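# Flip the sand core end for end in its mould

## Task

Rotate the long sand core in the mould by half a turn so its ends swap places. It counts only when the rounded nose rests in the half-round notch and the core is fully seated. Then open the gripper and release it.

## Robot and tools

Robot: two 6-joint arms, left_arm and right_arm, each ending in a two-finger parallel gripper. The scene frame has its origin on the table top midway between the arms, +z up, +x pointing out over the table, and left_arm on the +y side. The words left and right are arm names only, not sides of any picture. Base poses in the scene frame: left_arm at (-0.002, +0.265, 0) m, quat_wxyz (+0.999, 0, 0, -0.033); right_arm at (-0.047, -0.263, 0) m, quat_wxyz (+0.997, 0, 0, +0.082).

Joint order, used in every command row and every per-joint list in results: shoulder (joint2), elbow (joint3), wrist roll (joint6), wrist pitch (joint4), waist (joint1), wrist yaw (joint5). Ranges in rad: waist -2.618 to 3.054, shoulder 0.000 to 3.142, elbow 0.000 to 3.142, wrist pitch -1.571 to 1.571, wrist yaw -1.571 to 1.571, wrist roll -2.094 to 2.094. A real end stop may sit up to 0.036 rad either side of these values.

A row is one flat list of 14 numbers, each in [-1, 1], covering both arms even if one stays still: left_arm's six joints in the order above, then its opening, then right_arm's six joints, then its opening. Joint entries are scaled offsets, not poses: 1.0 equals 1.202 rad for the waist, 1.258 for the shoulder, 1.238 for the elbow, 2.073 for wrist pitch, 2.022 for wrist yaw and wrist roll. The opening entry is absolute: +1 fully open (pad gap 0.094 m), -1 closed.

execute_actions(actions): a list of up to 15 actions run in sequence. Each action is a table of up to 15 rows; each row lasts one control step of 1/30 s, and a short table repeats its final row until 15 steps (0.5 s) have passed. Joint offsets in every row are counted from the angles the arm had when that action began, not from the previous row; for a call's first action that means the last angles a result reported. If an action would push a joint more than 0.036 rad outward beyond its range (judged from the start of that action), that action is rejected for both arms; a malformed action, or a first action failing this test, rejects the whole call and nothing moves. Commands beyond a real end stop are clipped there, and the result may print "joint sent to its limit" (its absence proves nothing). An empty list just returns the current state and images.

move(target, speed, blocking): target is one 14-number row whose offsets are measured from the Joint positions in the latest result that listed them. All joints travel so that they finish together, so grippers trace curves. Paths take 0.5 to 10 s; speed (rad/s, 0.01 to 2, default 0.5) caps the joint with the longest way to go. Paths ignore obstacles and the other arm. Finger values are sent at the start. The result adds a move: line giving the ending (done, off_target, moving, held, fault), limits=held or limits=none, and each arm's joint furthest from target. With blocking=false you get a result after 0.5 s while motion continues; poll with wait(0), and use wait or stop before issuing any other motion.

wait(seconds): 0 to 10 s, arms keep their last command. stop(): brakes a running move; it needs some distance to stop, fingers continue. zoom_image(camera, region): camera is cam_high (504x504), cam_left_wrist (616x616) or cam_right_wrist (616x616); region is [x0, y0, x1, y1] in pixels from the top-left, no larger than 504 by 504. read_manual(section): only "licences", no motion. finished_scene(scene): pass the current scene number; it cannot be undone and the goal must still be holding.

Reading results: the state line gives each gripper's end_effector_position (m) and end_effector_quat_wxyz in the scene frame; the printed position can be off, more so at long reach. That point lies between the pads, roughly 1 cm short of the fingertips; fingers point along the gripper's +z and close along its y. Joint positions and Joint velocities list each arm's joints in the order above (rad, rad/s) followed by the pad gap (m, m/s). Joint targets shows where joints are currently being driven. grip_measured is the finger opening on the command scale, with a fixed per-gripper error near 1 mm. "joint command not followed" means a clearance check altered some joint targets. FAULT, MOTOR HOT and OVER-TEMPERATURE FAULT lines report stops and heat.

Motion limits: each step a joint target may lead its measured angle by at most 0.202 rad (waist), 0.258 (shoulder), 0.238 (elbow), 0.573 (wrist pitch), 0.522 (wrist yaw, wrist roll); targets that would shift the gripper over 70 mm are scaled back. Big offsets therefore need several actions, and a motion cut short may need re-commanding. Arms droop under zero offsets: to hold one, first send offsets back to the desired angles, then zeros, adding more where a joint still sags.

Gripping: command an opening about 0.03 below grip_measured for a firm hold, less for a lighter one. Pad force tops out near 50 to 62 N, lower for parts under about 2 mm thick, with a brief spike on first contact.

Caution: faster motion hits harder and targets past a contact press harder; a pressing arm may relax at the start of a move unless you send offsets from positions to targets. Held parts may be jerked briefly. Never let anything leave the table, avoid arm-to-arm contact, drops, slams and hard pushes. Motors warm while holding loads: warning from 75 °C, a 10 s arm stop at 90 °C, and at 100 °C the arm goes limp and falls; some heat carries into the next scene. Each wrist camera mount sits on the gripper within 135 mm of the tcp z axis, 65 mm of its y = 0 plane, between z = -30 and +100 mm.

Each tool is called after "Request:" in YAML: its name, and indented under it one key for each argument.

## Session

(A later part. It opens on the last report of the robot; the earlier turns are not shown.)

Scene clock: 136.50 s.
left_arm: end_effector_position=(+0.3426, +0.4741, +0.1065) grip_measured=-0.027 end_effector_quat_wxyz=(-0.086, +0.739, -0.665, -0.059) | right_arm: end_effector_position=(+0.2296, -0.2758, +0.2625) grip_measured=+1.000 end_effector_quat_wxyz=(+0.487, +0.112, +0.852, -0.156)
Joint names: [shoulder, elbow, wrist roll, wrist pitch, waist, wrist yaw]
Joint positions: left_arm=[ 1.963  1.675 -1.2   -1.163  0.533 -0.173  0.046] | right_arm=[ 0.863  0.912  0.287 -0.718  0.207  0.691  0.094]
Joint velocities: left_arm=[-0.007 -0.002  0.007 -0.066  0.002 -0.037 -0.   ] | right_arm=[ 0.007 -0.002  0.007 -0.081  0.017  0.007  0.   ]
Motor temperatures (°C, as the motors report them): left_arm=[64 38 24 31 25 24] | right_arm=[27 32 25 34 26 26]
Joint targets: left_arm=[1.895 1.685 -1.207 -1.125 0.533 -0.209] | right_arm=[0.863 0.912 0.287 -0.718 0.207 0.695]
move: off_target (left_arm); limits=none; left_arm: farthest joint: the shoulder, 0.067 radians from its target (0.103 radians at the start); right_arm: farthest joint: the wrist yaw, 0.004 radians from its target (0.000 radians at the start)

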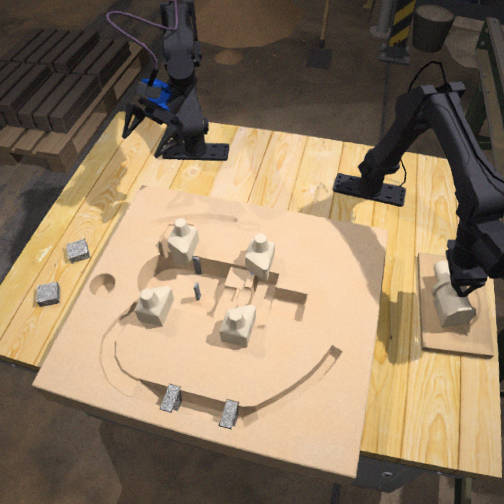

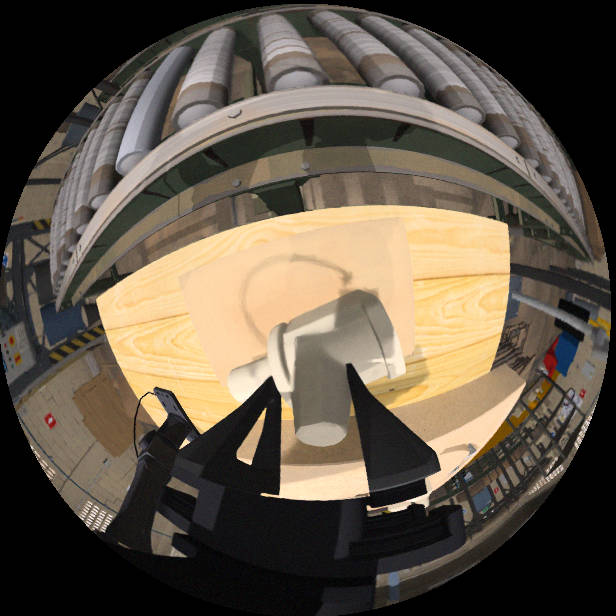

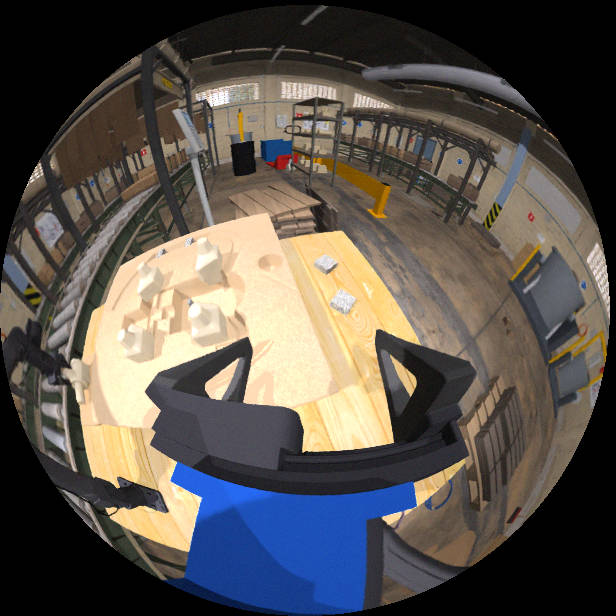

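Request:
move:
  target: [-0.005,0.01,-0.003,0.02,0,-0.015,-0.1,0,0,0,0,0,0,1]
  speed: 0.06

Scene clock: 154.17 s.
left_arm: end_effector_position=(+0.3430, +0.4732, +0.0988) grip_measured=-0.027 end_effector_quat_wxyz=(-0.077, +0.739, -0.666, -0.060) | right_arm: end_effector_position=(+0.2297, -0.2751, +0.2622) grip_measured=+1.000 end_effector_quat_wxyz=(+0.487, +0.111, +0.853, -0.154)
Joint names: [shoulder, elbow, wrist roll, wrist pitch, waist, wrist yaw]
Joint positions: left_arm=[ 1.983  1.675 -1.2   -1.162  0.533 -0.167  0.046] | right_arm=[ 0.863  0.912  0.287 -0.718  0.207  0.687  0.094]
Joint velocities: left_arm=[-0.002 -0.017  0.081 -0.037 -0.012  0.037  0.001] | right_arm=[-0.007 -0.012  0.007  0.022 -0.002 -0.081  0.   ]
Motor temperatures (°C, as the motors report them): left_arm=[65 37 24 30 25 24] | right_arm=[27 32 25 35 26 26]
Joint targets: left_arm=[1.957 1.688 -1.206 -1.122 0.533 -0.203] | right_arm=[0.863 0.912 0.287 -0.718 0.207 0.691]
move: off_target (left_arm); limits=none; left_arm: farthest joint: the wrist pitch, 0.041 radians from its target (0.042 radians at the start); right_arm: farthest joint: the wrist yaw, 0.004 radians from its target (0.000 radians at the start)

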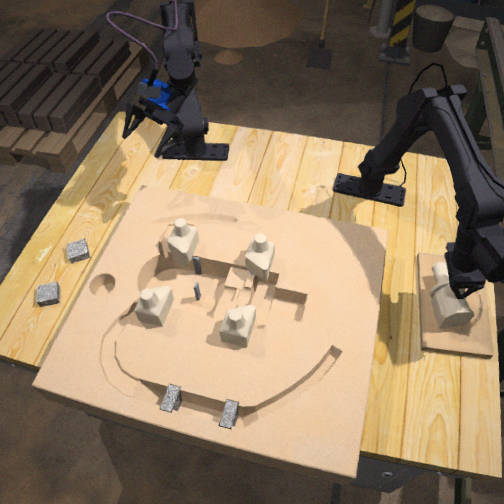

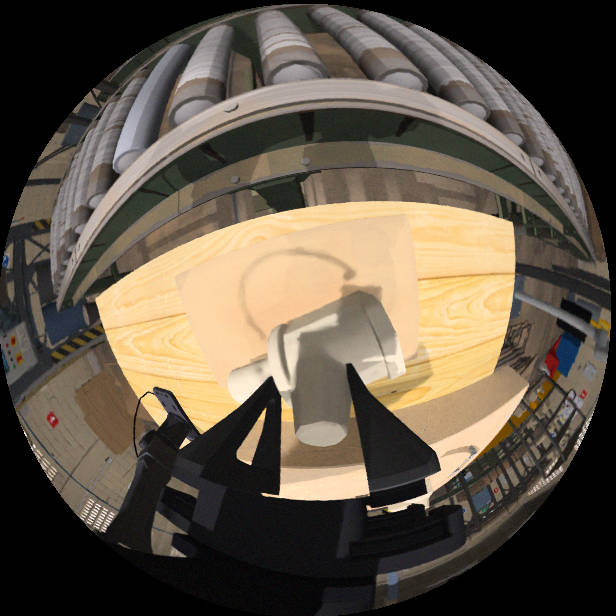

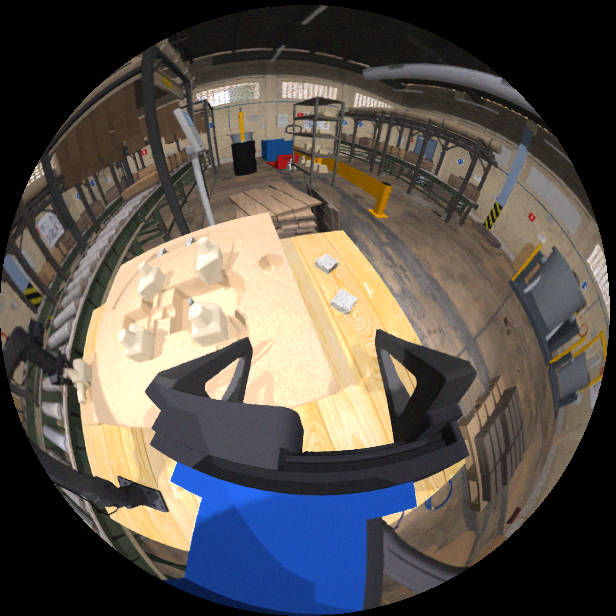

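Request:
move:
  target: [0.005,0.01,-0.003,0.01,0,-0.005,-0.1,0,0,0,0,0,0,1]
  speed: 0.06

Request:
move:
  target: [-0.01,0.01,0,0.01,0,0,0.3,0,0,0,0,0,0,1]
  speed: 0.06

Scene clock: 161.80 s.
left_arm: end_effector_position=(+0.3429, +0.4731, +0.0983) grip_measured=-0.027 end_effector_quat_wxyz=(-0.076, +0.739, -0.666, -0.060) | right_arm: end_effector_position=(+0.2298, -0.2744, +0.2620) grip_measured=+1.000 end_effector_quat_wxyz=(+0.486, +0.110, +0.853, -0.152)
Joint names: [shoulder, elbow, wrist roll, wrist pitch, waist, wrist yaw]
Joint positions: left_arm=[ 1.984  1.675 -1.2   -1.163  0.533 -0.167  0.046] | right_arm=[ 0.863  0.912  0.287 -0.718  0.207  0.683  0.094]
Joint velocities: left_arm=[ 0.007 -0.002 -0.051  0.007 -0.002  0.066  0.   ] | right_arm=[-0.017 -0.002  0.037  0.022 -0.002  0.037  0.   ]
Motor temperatures (°C, as the motors report them): left_arm=[62 37 24 30 25 24] | right_arm=[27 33 25 35 26 26]
Joint targets: left_arm=[1.989 1.688 -1.206 -1.141 0.533 -0.178] | right_arm=[0.863 0.912 0.287 -0.718 0.207 0.687]
move: off_target (left_arm); limits=none; left_arm: farthest joint: the wrist pitch, 0.021 radians from its target (0.021 radians at the start); right_arm: farthest joint: the wrist yaw, 0.004 radians from its target (0.000 radians at the start)

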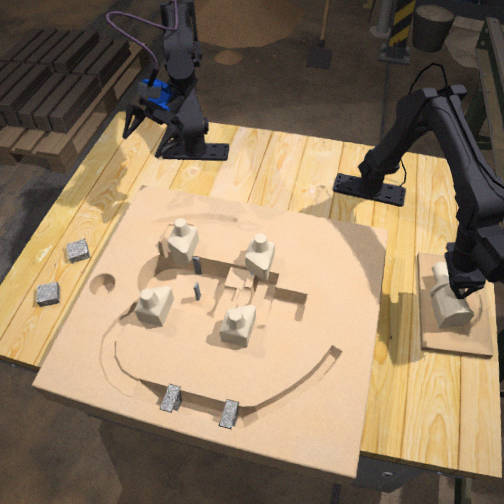

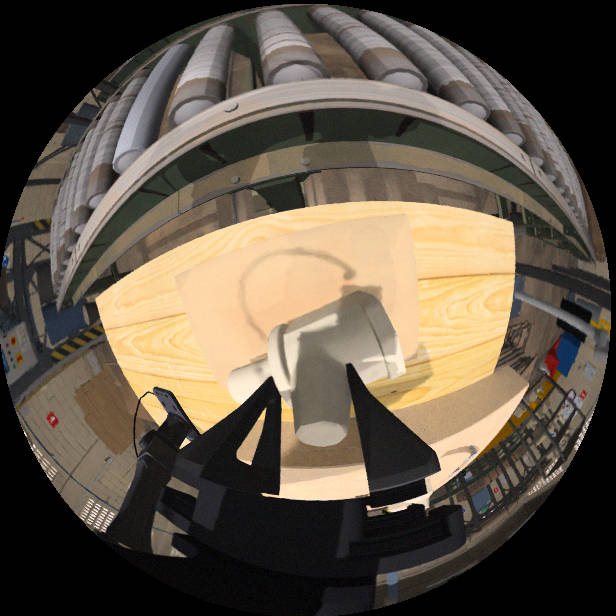

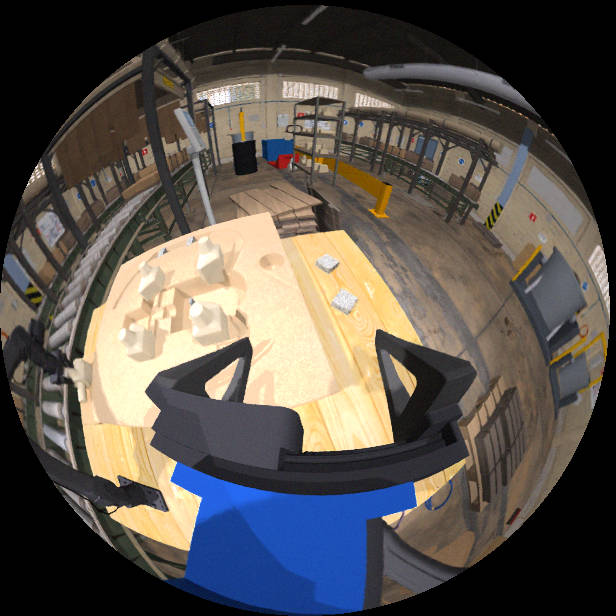

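Scene clock: 162.57 s.
left_arm: end_effector_position=(+0.3442, +0.4729, +0.0983) grip_measured=+0.298 end_effector_quat_wxyz=(-0.077, +0.739, -0.667, -0.057) | right_arm: end_effector_position=(+0.2300, -0.2738, +0.2617) grip_measured=+1.000 end_effector_quat_wxyz=(+0.486, +0.109, +0.854, -0.151)
Joint names: [shoulder, elbow, wrist roll, wrist pitch, waist, wrist yaw]
Joint positions: left_arm=[ 1.984  1.675 -1.199 -1.159  0.533 -0.163  0.061] | right_arm=[ 0.863  0.912  0.287 -0.718  0.207  0.679  0.094]
Joint velocities: left_arm=[-0.007 -0.002 -0.022 -0.007 -0.017  0.007  0.   ] | right_arm=[ 0.007 -0.007 -0.022 -0.081 -0.012  0.051  0.   ]
Motor temperatures (°C, as the motors report them): left_arm=[62 37 24 30 25 24] | right_arm=[27 33 25 35 26 26]
Joint targets: left_arm=[1.972 1.688 -1.200 -1.142 0.533 -0.167] | right_arm=[0.863 0.912 0.287 -0.718 0.207 0.683]
move: done; limits=none; left_arm: farthest joint: the wrist pitch, 0.016 radians from its target (0.020 radians at the start); right_arm: farthest joint: the wrist yaw, 0.004 radians from its target (0.000 radians at the start)

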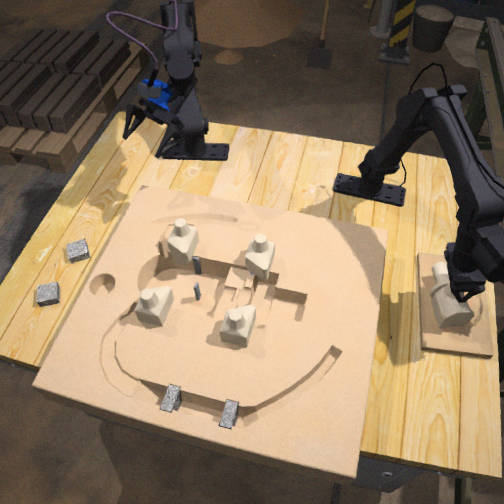

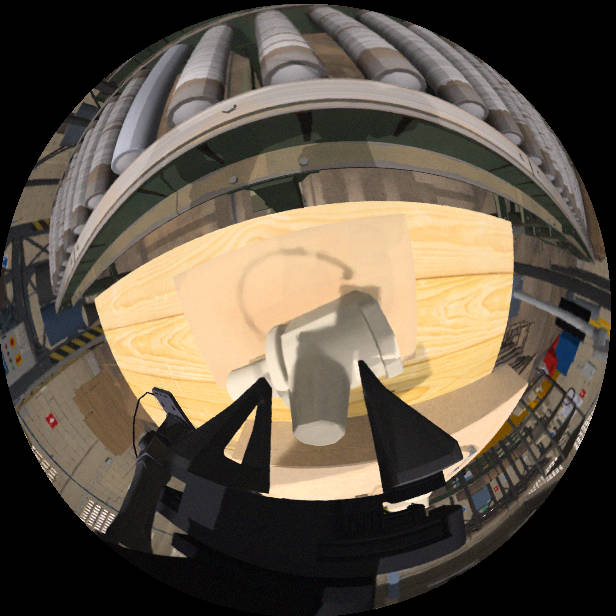

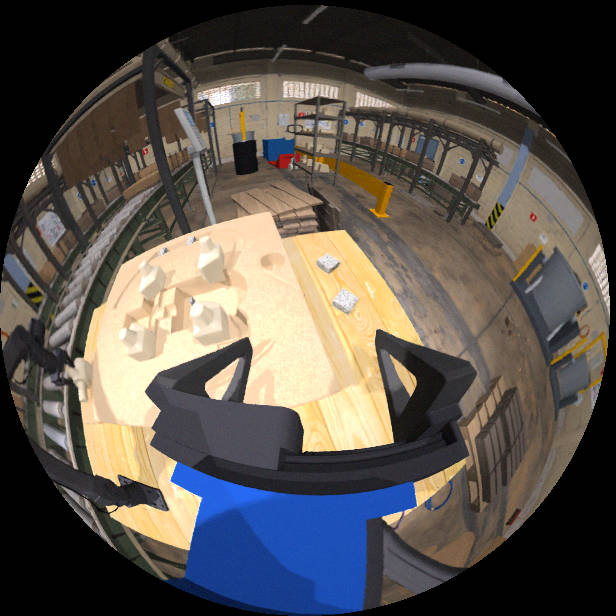

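Request:
move:
  target: [-0.13,0.02,0,0,0,0,0.5,0,0,0,0,0,0,1]
  speed: 0.4

Request:
move:
  target: [0.1,0.19,0.79,-0.1,0.065,0.085,0.5,0,0,0,0,0,0,1]
  speed: 1.3

Scene clock: 187.43 s.
left_arm: end_effector_position=(+0.3436, +0.4715, +0.1566) grip_measured=+0.498 end_effector_quat_wxyz=(-0.147, +0.738, -0.658, -0.027) | right_arm: end_effector_position=(+0.2301, -0.2732, +0.2614) grip_measured=+1.000 end_effector_quat_wxyz=(+0.486, +0.108, +0.855, -0.149)
Joint names: [shoulder, elbow, wrist roll, wrist pitch, waist, wrist yaw]
Joint positions: left_arm=[ 1.832  1.675 -1.199 -1.158  0.533 -0.157  0.07 ] | right_arm=[ 0.863  0.912  0.287 -0.718  0.207  0.675  0.094]
Joint velocities: left_arm=[ 0.007  0.002 -0.037 -0.007  0.007  0.066 -0.   ] | right_arm=[ 0.012  0.027  0.037  0.037 -0.002  0.066  0.   ]
Motor temperatures (°C, as the motors report them): left_arm=[59 37 24 29 25 24] | right_arm=[27 33 25 35 26 26]
Joint targets: left_arm=[1.820 1.700 -1.199 -1.158 0.533 -0.163] | right_arm=[0.863 0.912 0.287 -0.718 0.207 0.679]
move: off_target (left_arm); limits=none; left_arm: farthest joint: the elbow, 0.024 radians from its target (0.024 radians at the start); right_arm: farthest joint: the wrist yaw, 0.004 radians from its target (0.000 radians at the start)

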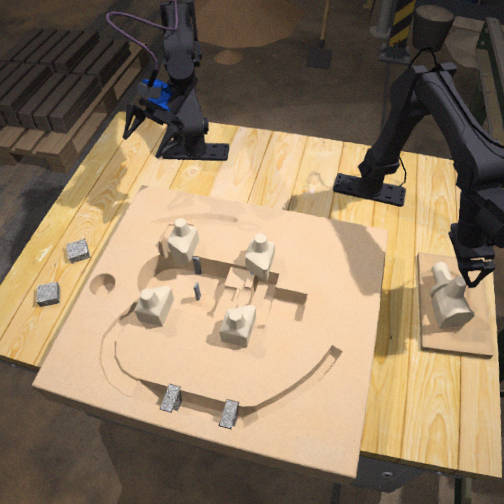

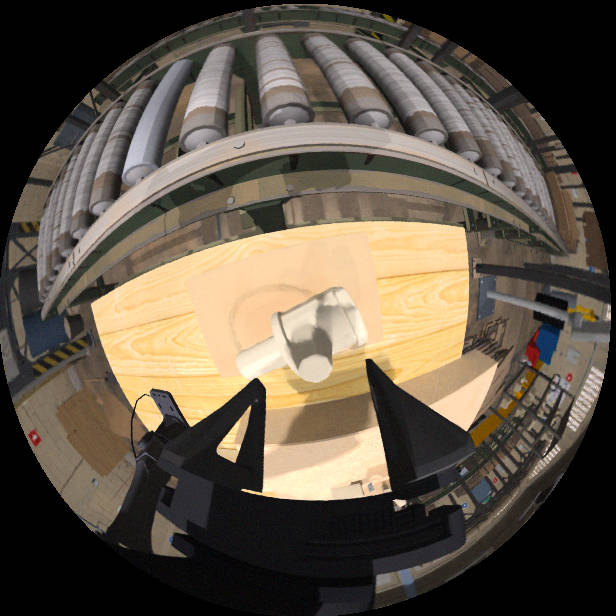

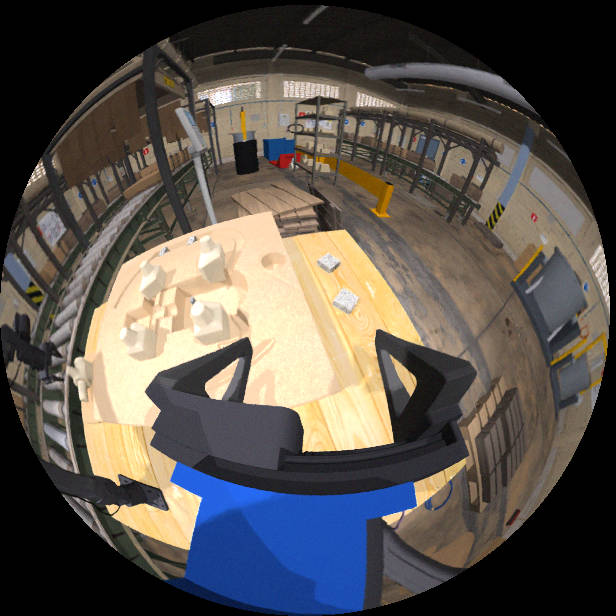

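Scene clock: 189.67 s.
left_arm: end_effector_position=(+0.3429, +0.4709, +0.1616) grip_measured=+0.499 end_effector_quat_wxyz=(+0.067, -0.072, +0.995, +0.033) | right_arm: end_effector_position=(+0.2302, -0.2725, +0.2611) grip_measured=+1.000 end_effector_quat_wxyz=(+0.485, +0.107, +0.855, -0.147)
Joint names: [shoulder, elbow, wrist roll, wrist pitch, waist, wrist yaw]
Joint positions: left_arm=[ 1.946  1.877  0.39  -1.353  0.602  0.     0.07 ] | right_arm=[ 0.863  0.912  0.287 -0.718  0.207  0.671  0.094]
Joint velocities: left_arm=[ 0.022 -0.012 -0.037  0.037 -0.007 -0.022  0.   ] | right_arm=[-0.007  0.002 -0.066 -0.037 -0.002  0.007  0.   ]
Motor temperatures (°C, as the motors report them): left_arm=[58 38 24 29 25 24] | right_arm=[27 33 25 35 26 26]
Joint targets: left_arm=[1.958 1.910 0.398 -1.365 0.611 0.015] | right_arm=[0.863 0.912 0.287 -0.718 0.207 0.675]
move: off_target (left_arm); limits=none; left_arm: farthest joint: the elbow, 0.033 radians from its target (0.235 radians at the start); right_arm: farthest joint: the wrist yaw, 0.004 radians from its target (0.000 radians at the start)

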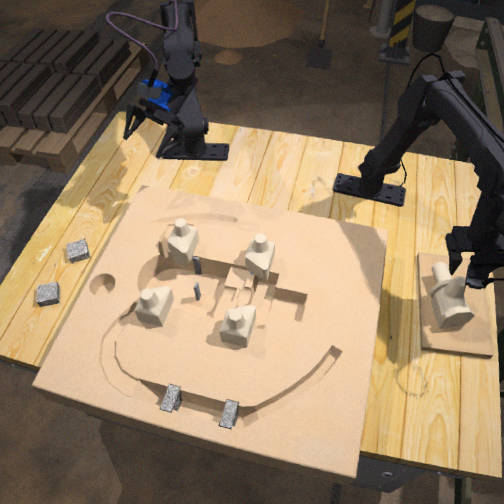

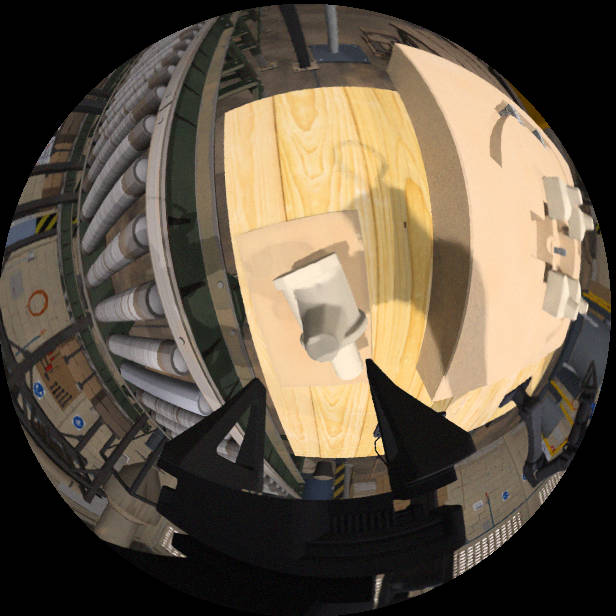

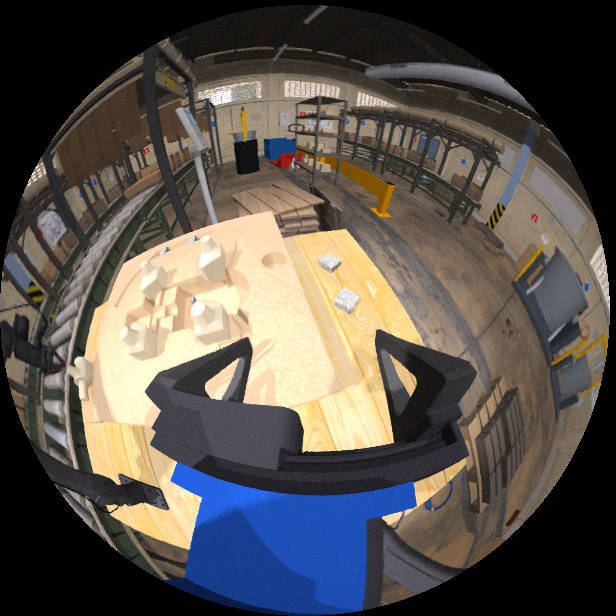

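Request:
move:
  target: [0.156,0.181,0.762,-0.094,0.076,0.091,0.5,0,0,0,0,0,0,1]
  speed: 1.3

Scene clock: 203.17 s.
left_arm: end_effector_position=(+0.3441, +0.4773, +0.1415) grip_measured=+0.499 end_effector_quat_wxyz=(+0.076, +0.605, +0.792, -0.029) | right_arm: end_effector_position=(+0.2303, -0.2719, +0.2609) grip_measured=+1.000 end_effector_quat_wxyz=(+0.485, +0.107, +0.856, -0.146)
Joint names: [shoulder, elbow, wrist roll, wrist pitch, waist, wrist yaw]
Joint positions: left_arm=[ 2.13   2.069  1.923 -1.521  0.685  0.163  0.07 ] | right_arm=[ 0.863  0.912  0.287 -0.718  0.207  0.667  0.094]
Joint velocities: left_arm=[-0.002  0.007  0.022 -0.11  -0.002 -0.037 -0.001] | right_arm=[-0.002 -0.012  0.022  0.022  0.007  0.037  0.   ]
Motor temperatures (°C, as the motors report them): left_arm=[56 38 24 29 25 24] | right_arm=[27 33 25 35 26 26]
Joint targets: left_arm=[2.142 2.101 1.931 -1.548 0.693 0.184] | right_arm=[0.863 0.912 0.287 -0.718 0.207 0.671]
move: off_target (left_arm); limits=none; left_arm: farthest joint: the elbow, 0.032 radians from its target (0.224 radians at the start); right_arm: farthest joint: the wrist yaw, 0.004 radians from its target (0.000 radians at the start)

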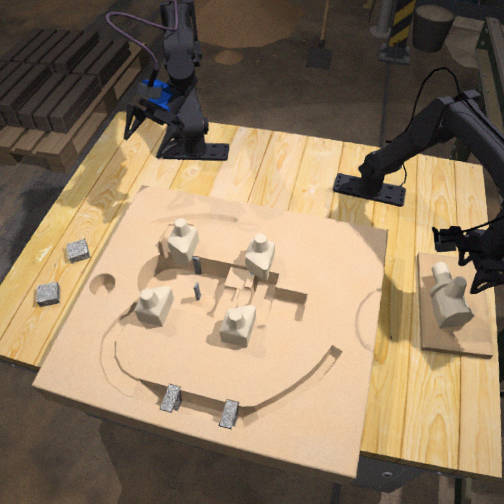

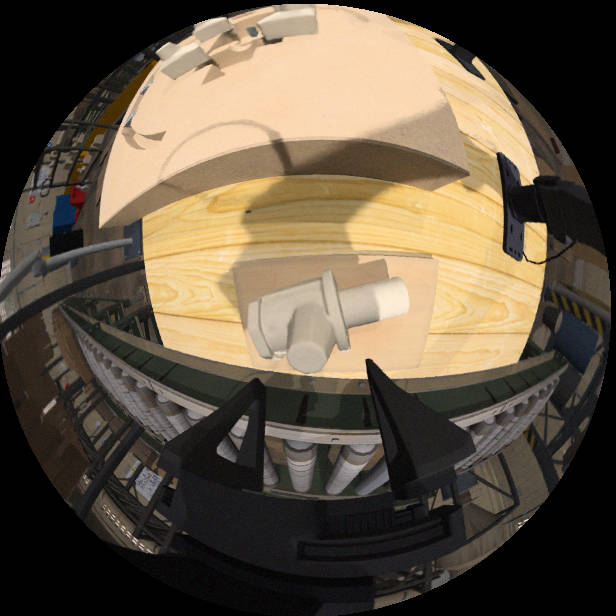

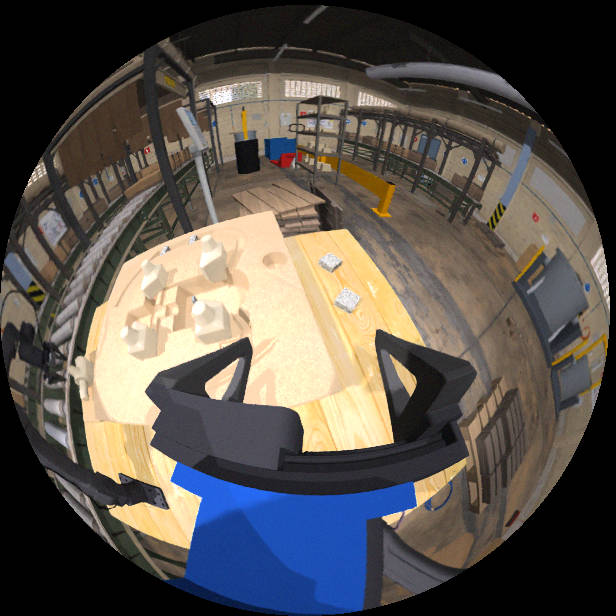

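Request:
move:
  target: [0.055,0.02,0,-0.012,-0.04,0.01,0.5,0,0,0,0,0,0,1]
  speed: 0.2

Scene clock: 209.80 s.
left_arm: end_effector_position=(+0.3536, +0.4623, +0.1162) grip_measured=+0.499 end_effector_quat_wxyz=(+0.066, +0.619, +0.780, -0.062) | right_arm: end_effector_position=(+0.2304, -0.2713, +0.2606) grip_measured=+1.000 end_effector_quat_wxyz=(+0.485, +0.106, +0.856, -0.144)
Joint names: [shoulder, elbow, wrist roll, wrist pitch, waist, wrist yaw]
Joint positions: left_arm=[ 2.196  2.069  1.924 -1.521  0.642  0.164  0.07 ] | right_arm=[ 0.863  0.912  0.287 -0.718  0.207  0.663  0.094]
Joint velocities: left_arm=[-0.017 -0.007  0.037  0.022 -0.017 -0.037  0.001] | right_arm=[-0.017 -0.022 -0.007 -0.007  0.002  0.051  0.   ]
Motor temperatures (°C, as the motors report them): left_arm=[56 39 24 29 25 24] | right_arm=[27 33 25 35 26 26]
Joint targets: left_arm=[2.199 2.094 1.923 -1.546 0.637 0.184] | right_arm=[0.863 0.912 0.287 -0.718 0.207 0.667]
move: off_target (left_arm); limits=none; left_arm: farthest joint: the wrist pitch, 0.025 radians from its target (0.025 radians at the start); right_arm: farthest joint: the wrist yaw, 0.004 radians from its target (0.000 radians at the start)

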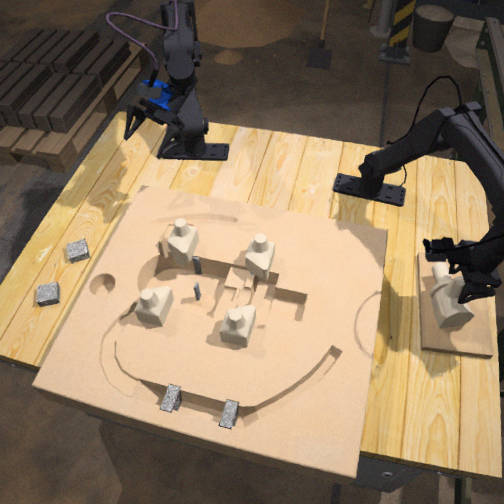

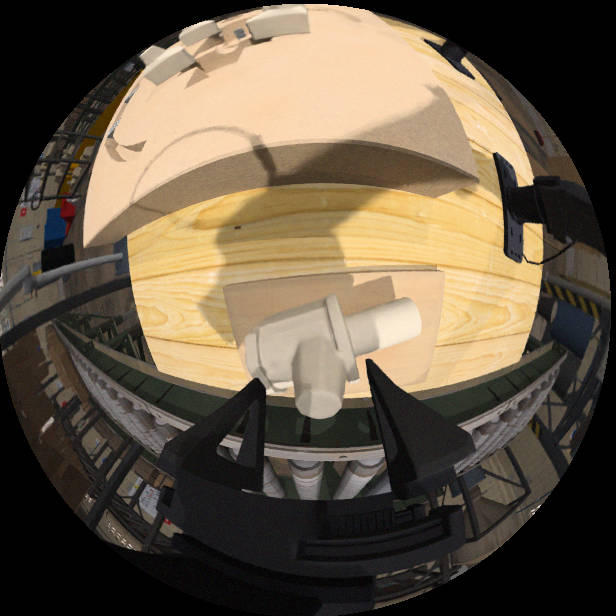

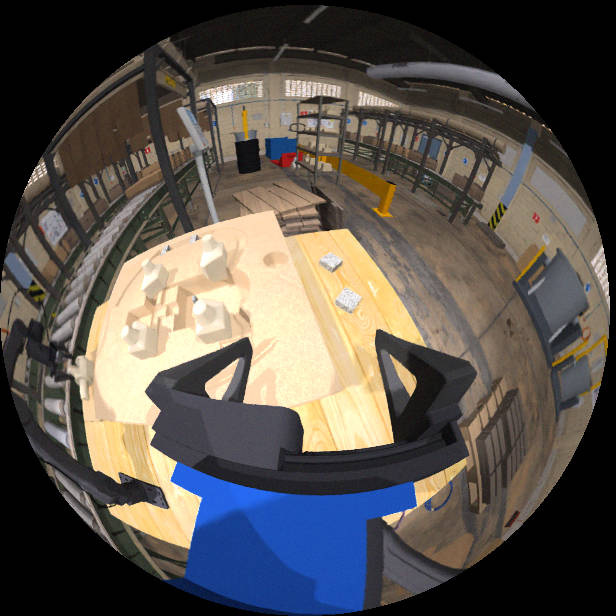

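Request:
move:
  target: [0.022,-0.046,0,-0.028,0,0.01,0.5,0,0,0,0,0,0,1]
  speed: 0.15

Scene clock: 221.43 s.
left_arm: end_effector_position=(+0.3412, +0.4534, +0.1023) grip_measured=+0.499 end_effector_quat_wxyz=(+0.055, +0.615, +0.780, -0.102) | right_arm: end_effector_position=(+0.2305, -0.2707, +0.2604) grip_measured=+1.000 end_effector_quat_wxyz=(+0.485, +0.105, +0.857, -0.142)
Joint names: [shoulder, elbow, wrist roll, wrist pitch, waist, wrist yaw]
Joint positions: left_arm=[ 2.212  2.031  1.924 -1.549  0.642  0.169  0.07 ] | right_arm=[ 0.863  0.912  0.287 -0.718  0.207  0.66   0.094]
Joint velocities: left_arm=[-0.002 -0.007 -0.066 -0.051 -0.017 -0.022  0.001] | right_arm=[-0.017 -0.022  0.037 -0.007 -0.007  0.022  0.   ]
Motor temperatures (°C, as the motors report them): left_arm=[57 38 24 29 25 24] | right_arm=[27 33 25 35 26 26]
Joint targets: left_arm=[2.223 2.012 1.923 -1.576 0.642 0.185] | right_arm=[0.863 0.912 0.287 -0.718 0.207 0.663]
joint sent to its limit (left arm) — the command would take the wrist pitch past its lower limit, so that joint was sent only as far as its limit.
move: off_target (left_arm); limits=none; left_arm: farthest joint: the wrist pitch, 0.030 radians from its target (0.058 radians at the start); right_arm: farthest joint: the wrist yaw, 0.003 radians from its target (0.000 radians at the start)

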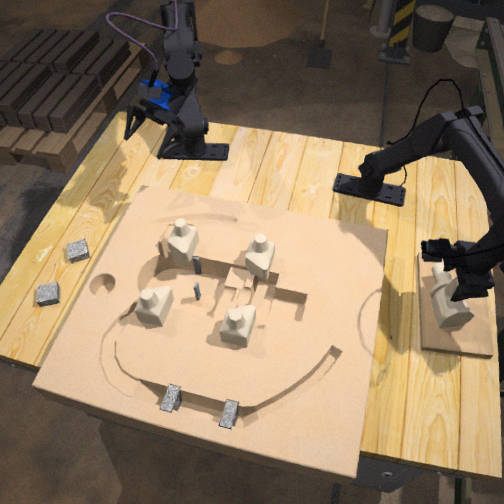

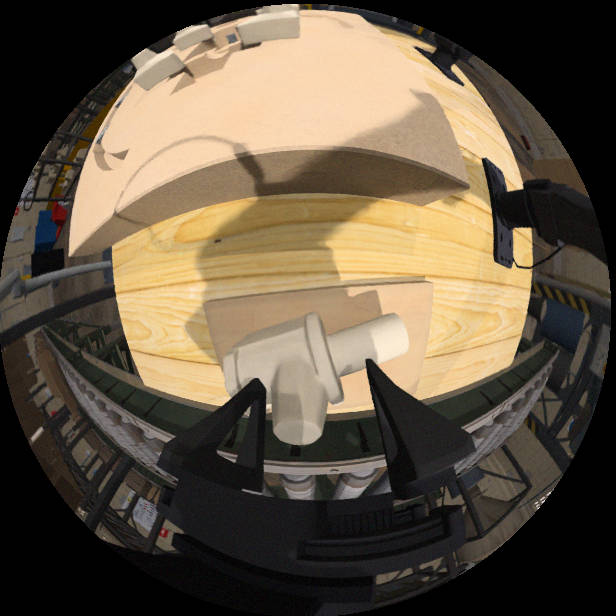

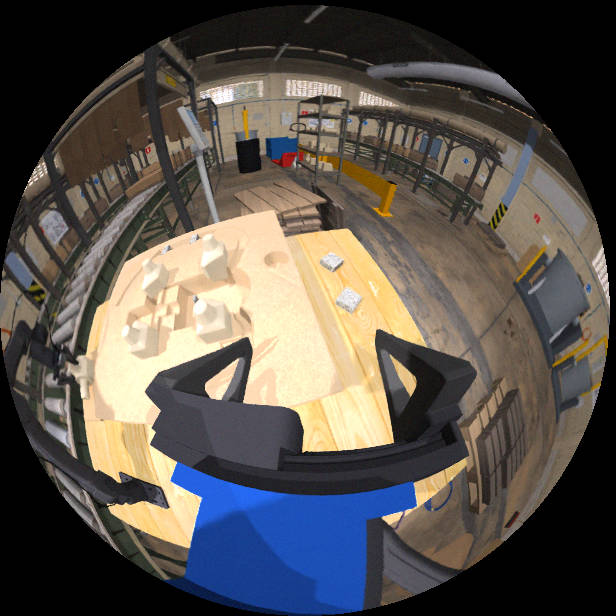

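Request:
move:
  target: [0.022,0,0,0.022,0.015,0.008,0.4,0,0,0,0,0,0,1]
  speed: 0.1

Request:
move:
  target: [0,0,0,0,0,0.008,-0.14,0,0,0,0,0,0,1]
  speed: 0.1

Scene clock: 230.47 s.
left_arm: end_effector_position=(+0.3472, +0.4606, +0.1012) grip_measured=+0.401 end_effector_quat_wxyz=(+0.063, +0.613, +0.783, -0.085) | right_arm: end_effector_position=(+0.2306, -0.2701, +0.2601) grip_measured=+1.000 end_effector_quat_wxyz=(+0.484, +0.104, +0.857, -0.141)
Joint names: [shoulder, elbow, wrist roll, wrist pitch, waist, wrist yaw]
Joint positions: left_arm=[ 2.212  2.031  1.924 -1.513  0.651  0.173  0.066] | right_arm=[ 0.863  0.912  0.287 -0.718  0.207  0.656  0.094]
Joint velocities: left_arm=[-0.012  0.002 -0.007 -0.037 -0.007 -0.022 -0.   ] | right_arm=[-0.002  0.007  0.051  0.007 -0.002 -0.037  0.   ]
Motor temperatures (°C, as the motors report them): left_arm=[57 37 24 28 25 24] | right_arm=[27 33 25 35 26 26]
Joint targets: left_arm=[2.240 2.031 1.924 -1.503 0.660 0.185] | right_arm=[0.863 0.912 0.287 -0.718 0.207 0.660]
move: off_target (left_arm); limits=none; left_arm: farthest joint: the shoulder, 0.027 radians from its target (0.027 radians at the start); right_arm: farthest joint: the wrist yaw, 0.004 radians from its target (0.000 radians at the start)

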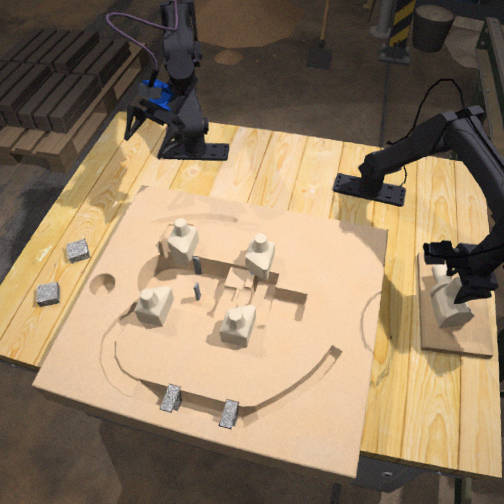

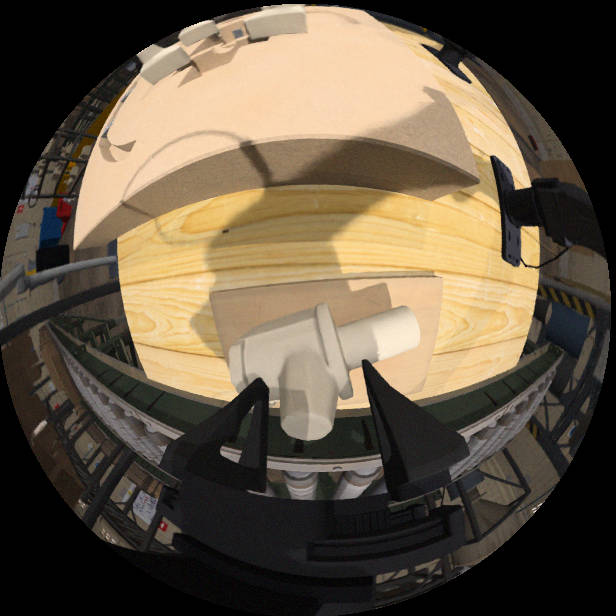

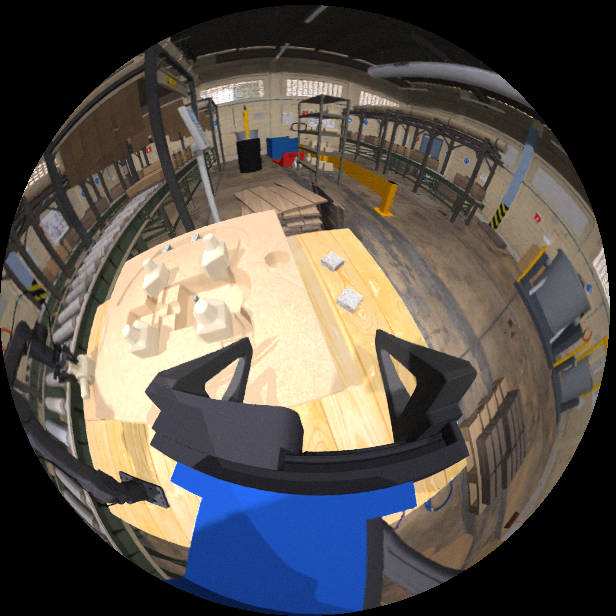

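Scene clock: 231.17 s.
left_arm: end_effector_position=(+0.3469, +0.4608, +0.1011) grip_measured=-0.072 end_effector_quat_wxyz=(+0.062, +0.613, +0.783, -0.085) | right_arm: end_effector_position=(+0.2308, -0.2694, +0.2598) grip_measured=+1.000 end_effector_quat_wxyz=(+0.484, +0.103, +0.858, -0.139)
Joint names: [shoulder, elbow, wrist roll, wrist pitch, waist, wrist yaw]
Joint positions: left_arm=[ 2.212  2.031  1.924 -1.514  0.651  0.171  0.044] | right_arm=[ 0.863  0.912  0.287 -0.718  0.207  0.652  0.094]
Joint velocities: left_arm=[ 0.007  0.007 -0.066 -0.051  0.002  0.022 -0.   ] | right_arm=[-0.012 -0.007  0.051 -0.081  0.022 -0.066  0.   ]
Motor temperatures (°C, as the motors report them): left_arm=[57 37 24 28 25 24] | right_arm=[27 33 25 35 26 26]
Joint targets: left_arm=[2.212 2.031 1.924 -1.513 0.651 0.189] | right_arm=[0.863 0.912 0.287 -0.718 0.207 0.656]
move: done; limits=none; left_arm: farthest joint: the wrist yaw, 0.018 radians from its target (0.016 radians at the start); right_arm: farthest joint: the wrist yaw, 0.004 radians from its target (0.000 radians at the start)

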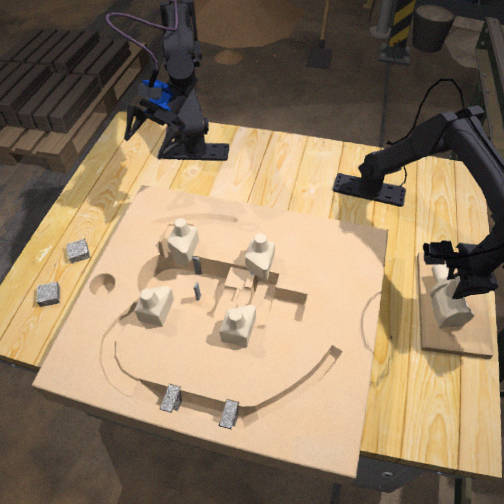

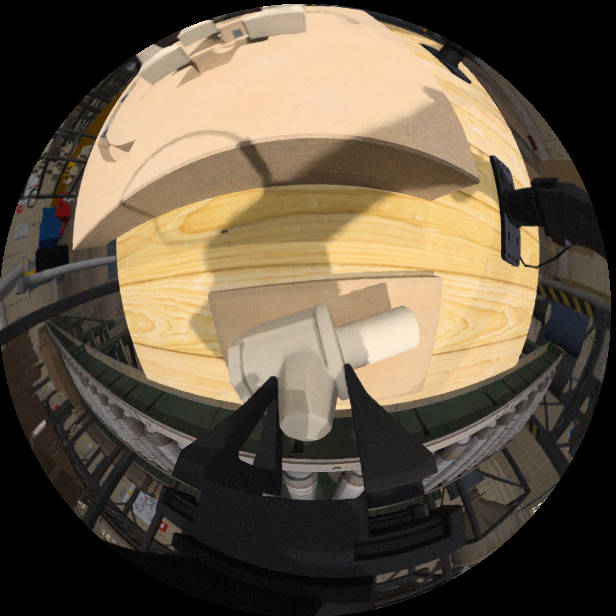

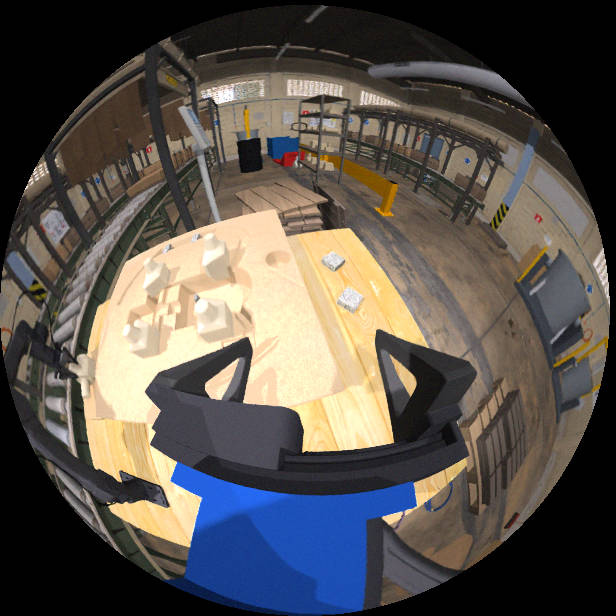

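Request:
move:
  target: [-0.32,0.1,-0.3,0.02,0,-0.04,-0.14,0,0,0,0,0,0,1]
  speed: 0.4

Scene clock: 249.37 s.
left_arm: end_effector_position=(+0.3323, +0.4700, +0.2518) grip_measured=-0.073 end_effector_quat_wxyz=(+0.119, +0.364, +0.918, +0.099) | right_arm: end_effector_position=(+0.2309, -0.2688, +0.2596) grip_measured=+1.000 end_effector_quat_wxyz=(+0.484, +0.103, +0.858, -0.137)
Joint names: [shoulder, elbow, wrist roll, wrist pitch, waist, wrist yaw]
Joint positions: left_arm=[ 1.861  2.103  1.326 -1.513  0.651  0.082  0.044] | right_arm=[ 0.863  0.912  0.287 -0.718  0.207  0.648  0.094]
Joint velocities: left_arm=[ 0.002  0.002 -0.051 -0.051  0.007 -0.066 -0.   ] | right_arm=[-0.012 -0.007 -0.037 -0.051  0.007 -0.022  0.   ]
Motor temperatures (°C, as the motors report them): left_arm=[59 37 24 28 25 24] | right_arm=[27 33 25 35 26 26]
Joint targets: left_arm=[1.810 2.155 1.317 -1.472 0.651 0.090] | right_arm=[0.863 0.912 0.287 -0.718 0.207 0.652]
move: off_target (left_arm); limits=none; left_arm: farthest joint: the shoulder, 0.052 radians from its target (0.403 radians at the start); right_arm: farthest joint: the wrist yaw, 0.004 radians from its target (0.000 radians at the start)

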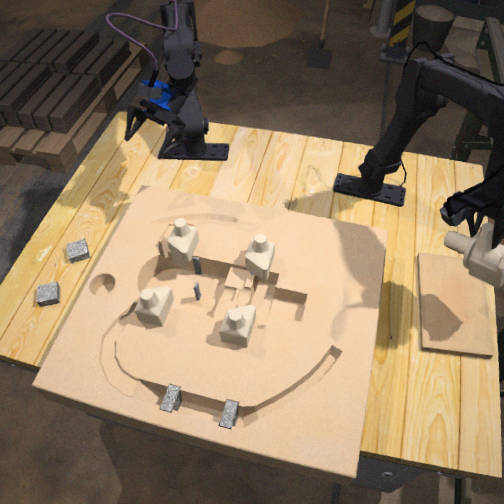

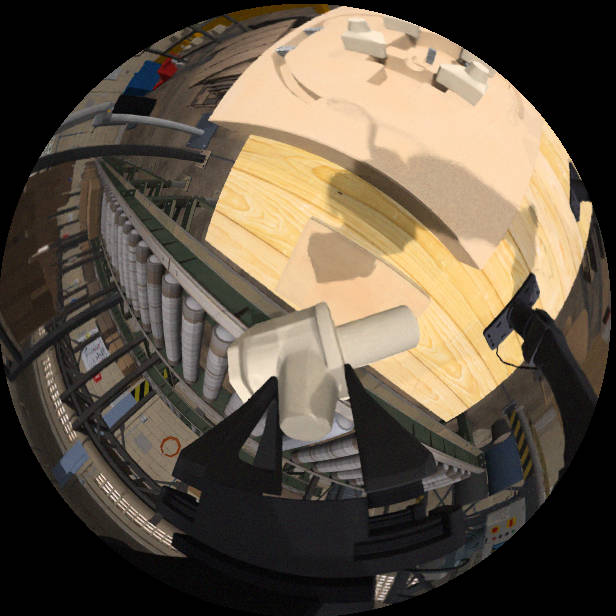

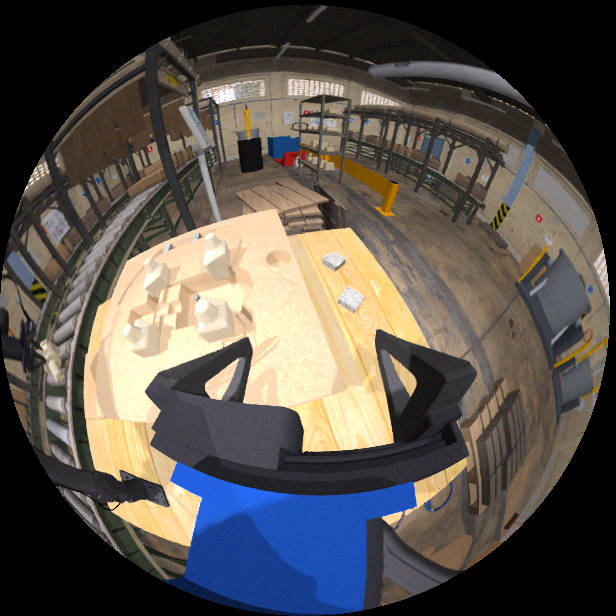

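Request:
move:
  target: [0.281,0.414,-0.796,0.045,-0.787,-0.05,-0.14,0,0,0,0,0,0,1]
  speed: 0.7

Scene clock: 267.70 s.
left_arm: end_effector_position=(+0.4590, +0.0892, +0.2241) grip_measured=-0.072 end_effector_quat_wxyz=(+0.181, +0.045, +0.981, -0.056) | right_arm: end_effector_position=(+0.2310, -0.2682, +0.2593) grip_measured=+1.000 end_effector_quat_wxyz=(+0.484, +0.102, +0.859, -0.136)
Joint names: [shoulder, elbow, wrist roll, wrist pitch, waist, wrist yaw]
Joint positions: left_arm=[ 2.25   2.555 -0.275 -1.495 -0.303 -0.009  0.044] | right_arm=[ 0.863  0.912  0.287 -0.718  0.207  0.644  0.094]
Joint velocities: left_arm=[-0.002  0.007 -0.051  0.066  0.002 -0.125 -0.   ] | right_arm=[ 0.002 -0.002 -0.037  0.007  0.002 -0.007  0.   ]
Motor temperatures (°C, as the motors report them): left_arm=[60 40 24 30 25 24] | right_arm=[27 33 25 35 26 26]
Joint targets: left_arm=[2.215 2.616 -0.283 -1.420 -0.295 -0.019] | right_arm=[0.863 0.912 0.287 -0.718 0.207 0.648]
move: off_target (left_arm); limits=none; left_arm: farthest joint: the wrist pitch, 0.076 radians from its target (0.093 radians at the start); right_arm: farthest joint: the wrist yaw, 0.004 radians from its target (0.000 radians at the start)

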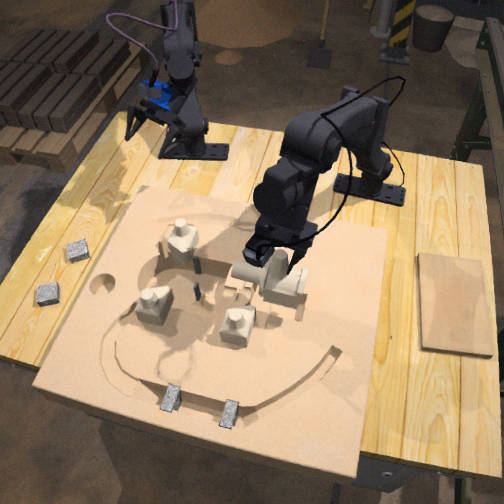

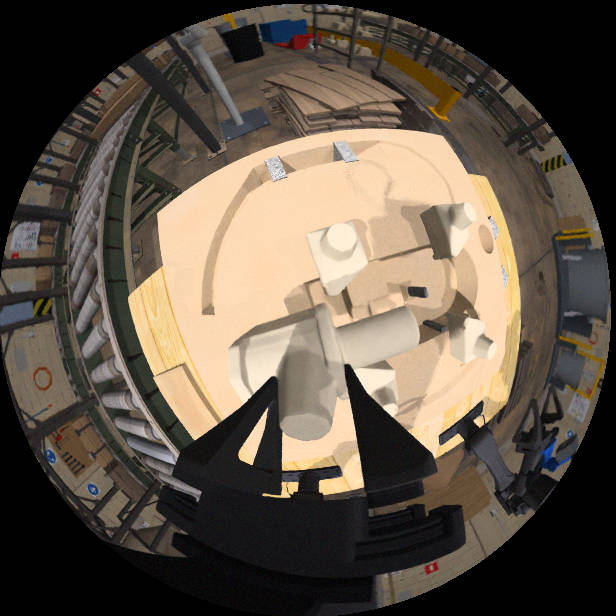

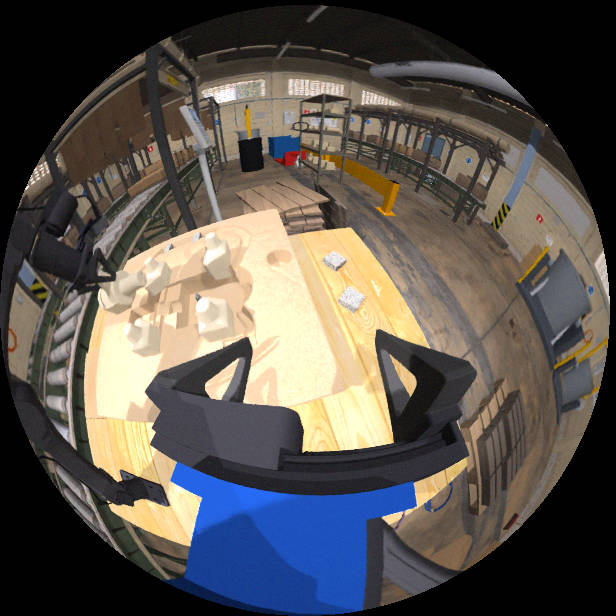

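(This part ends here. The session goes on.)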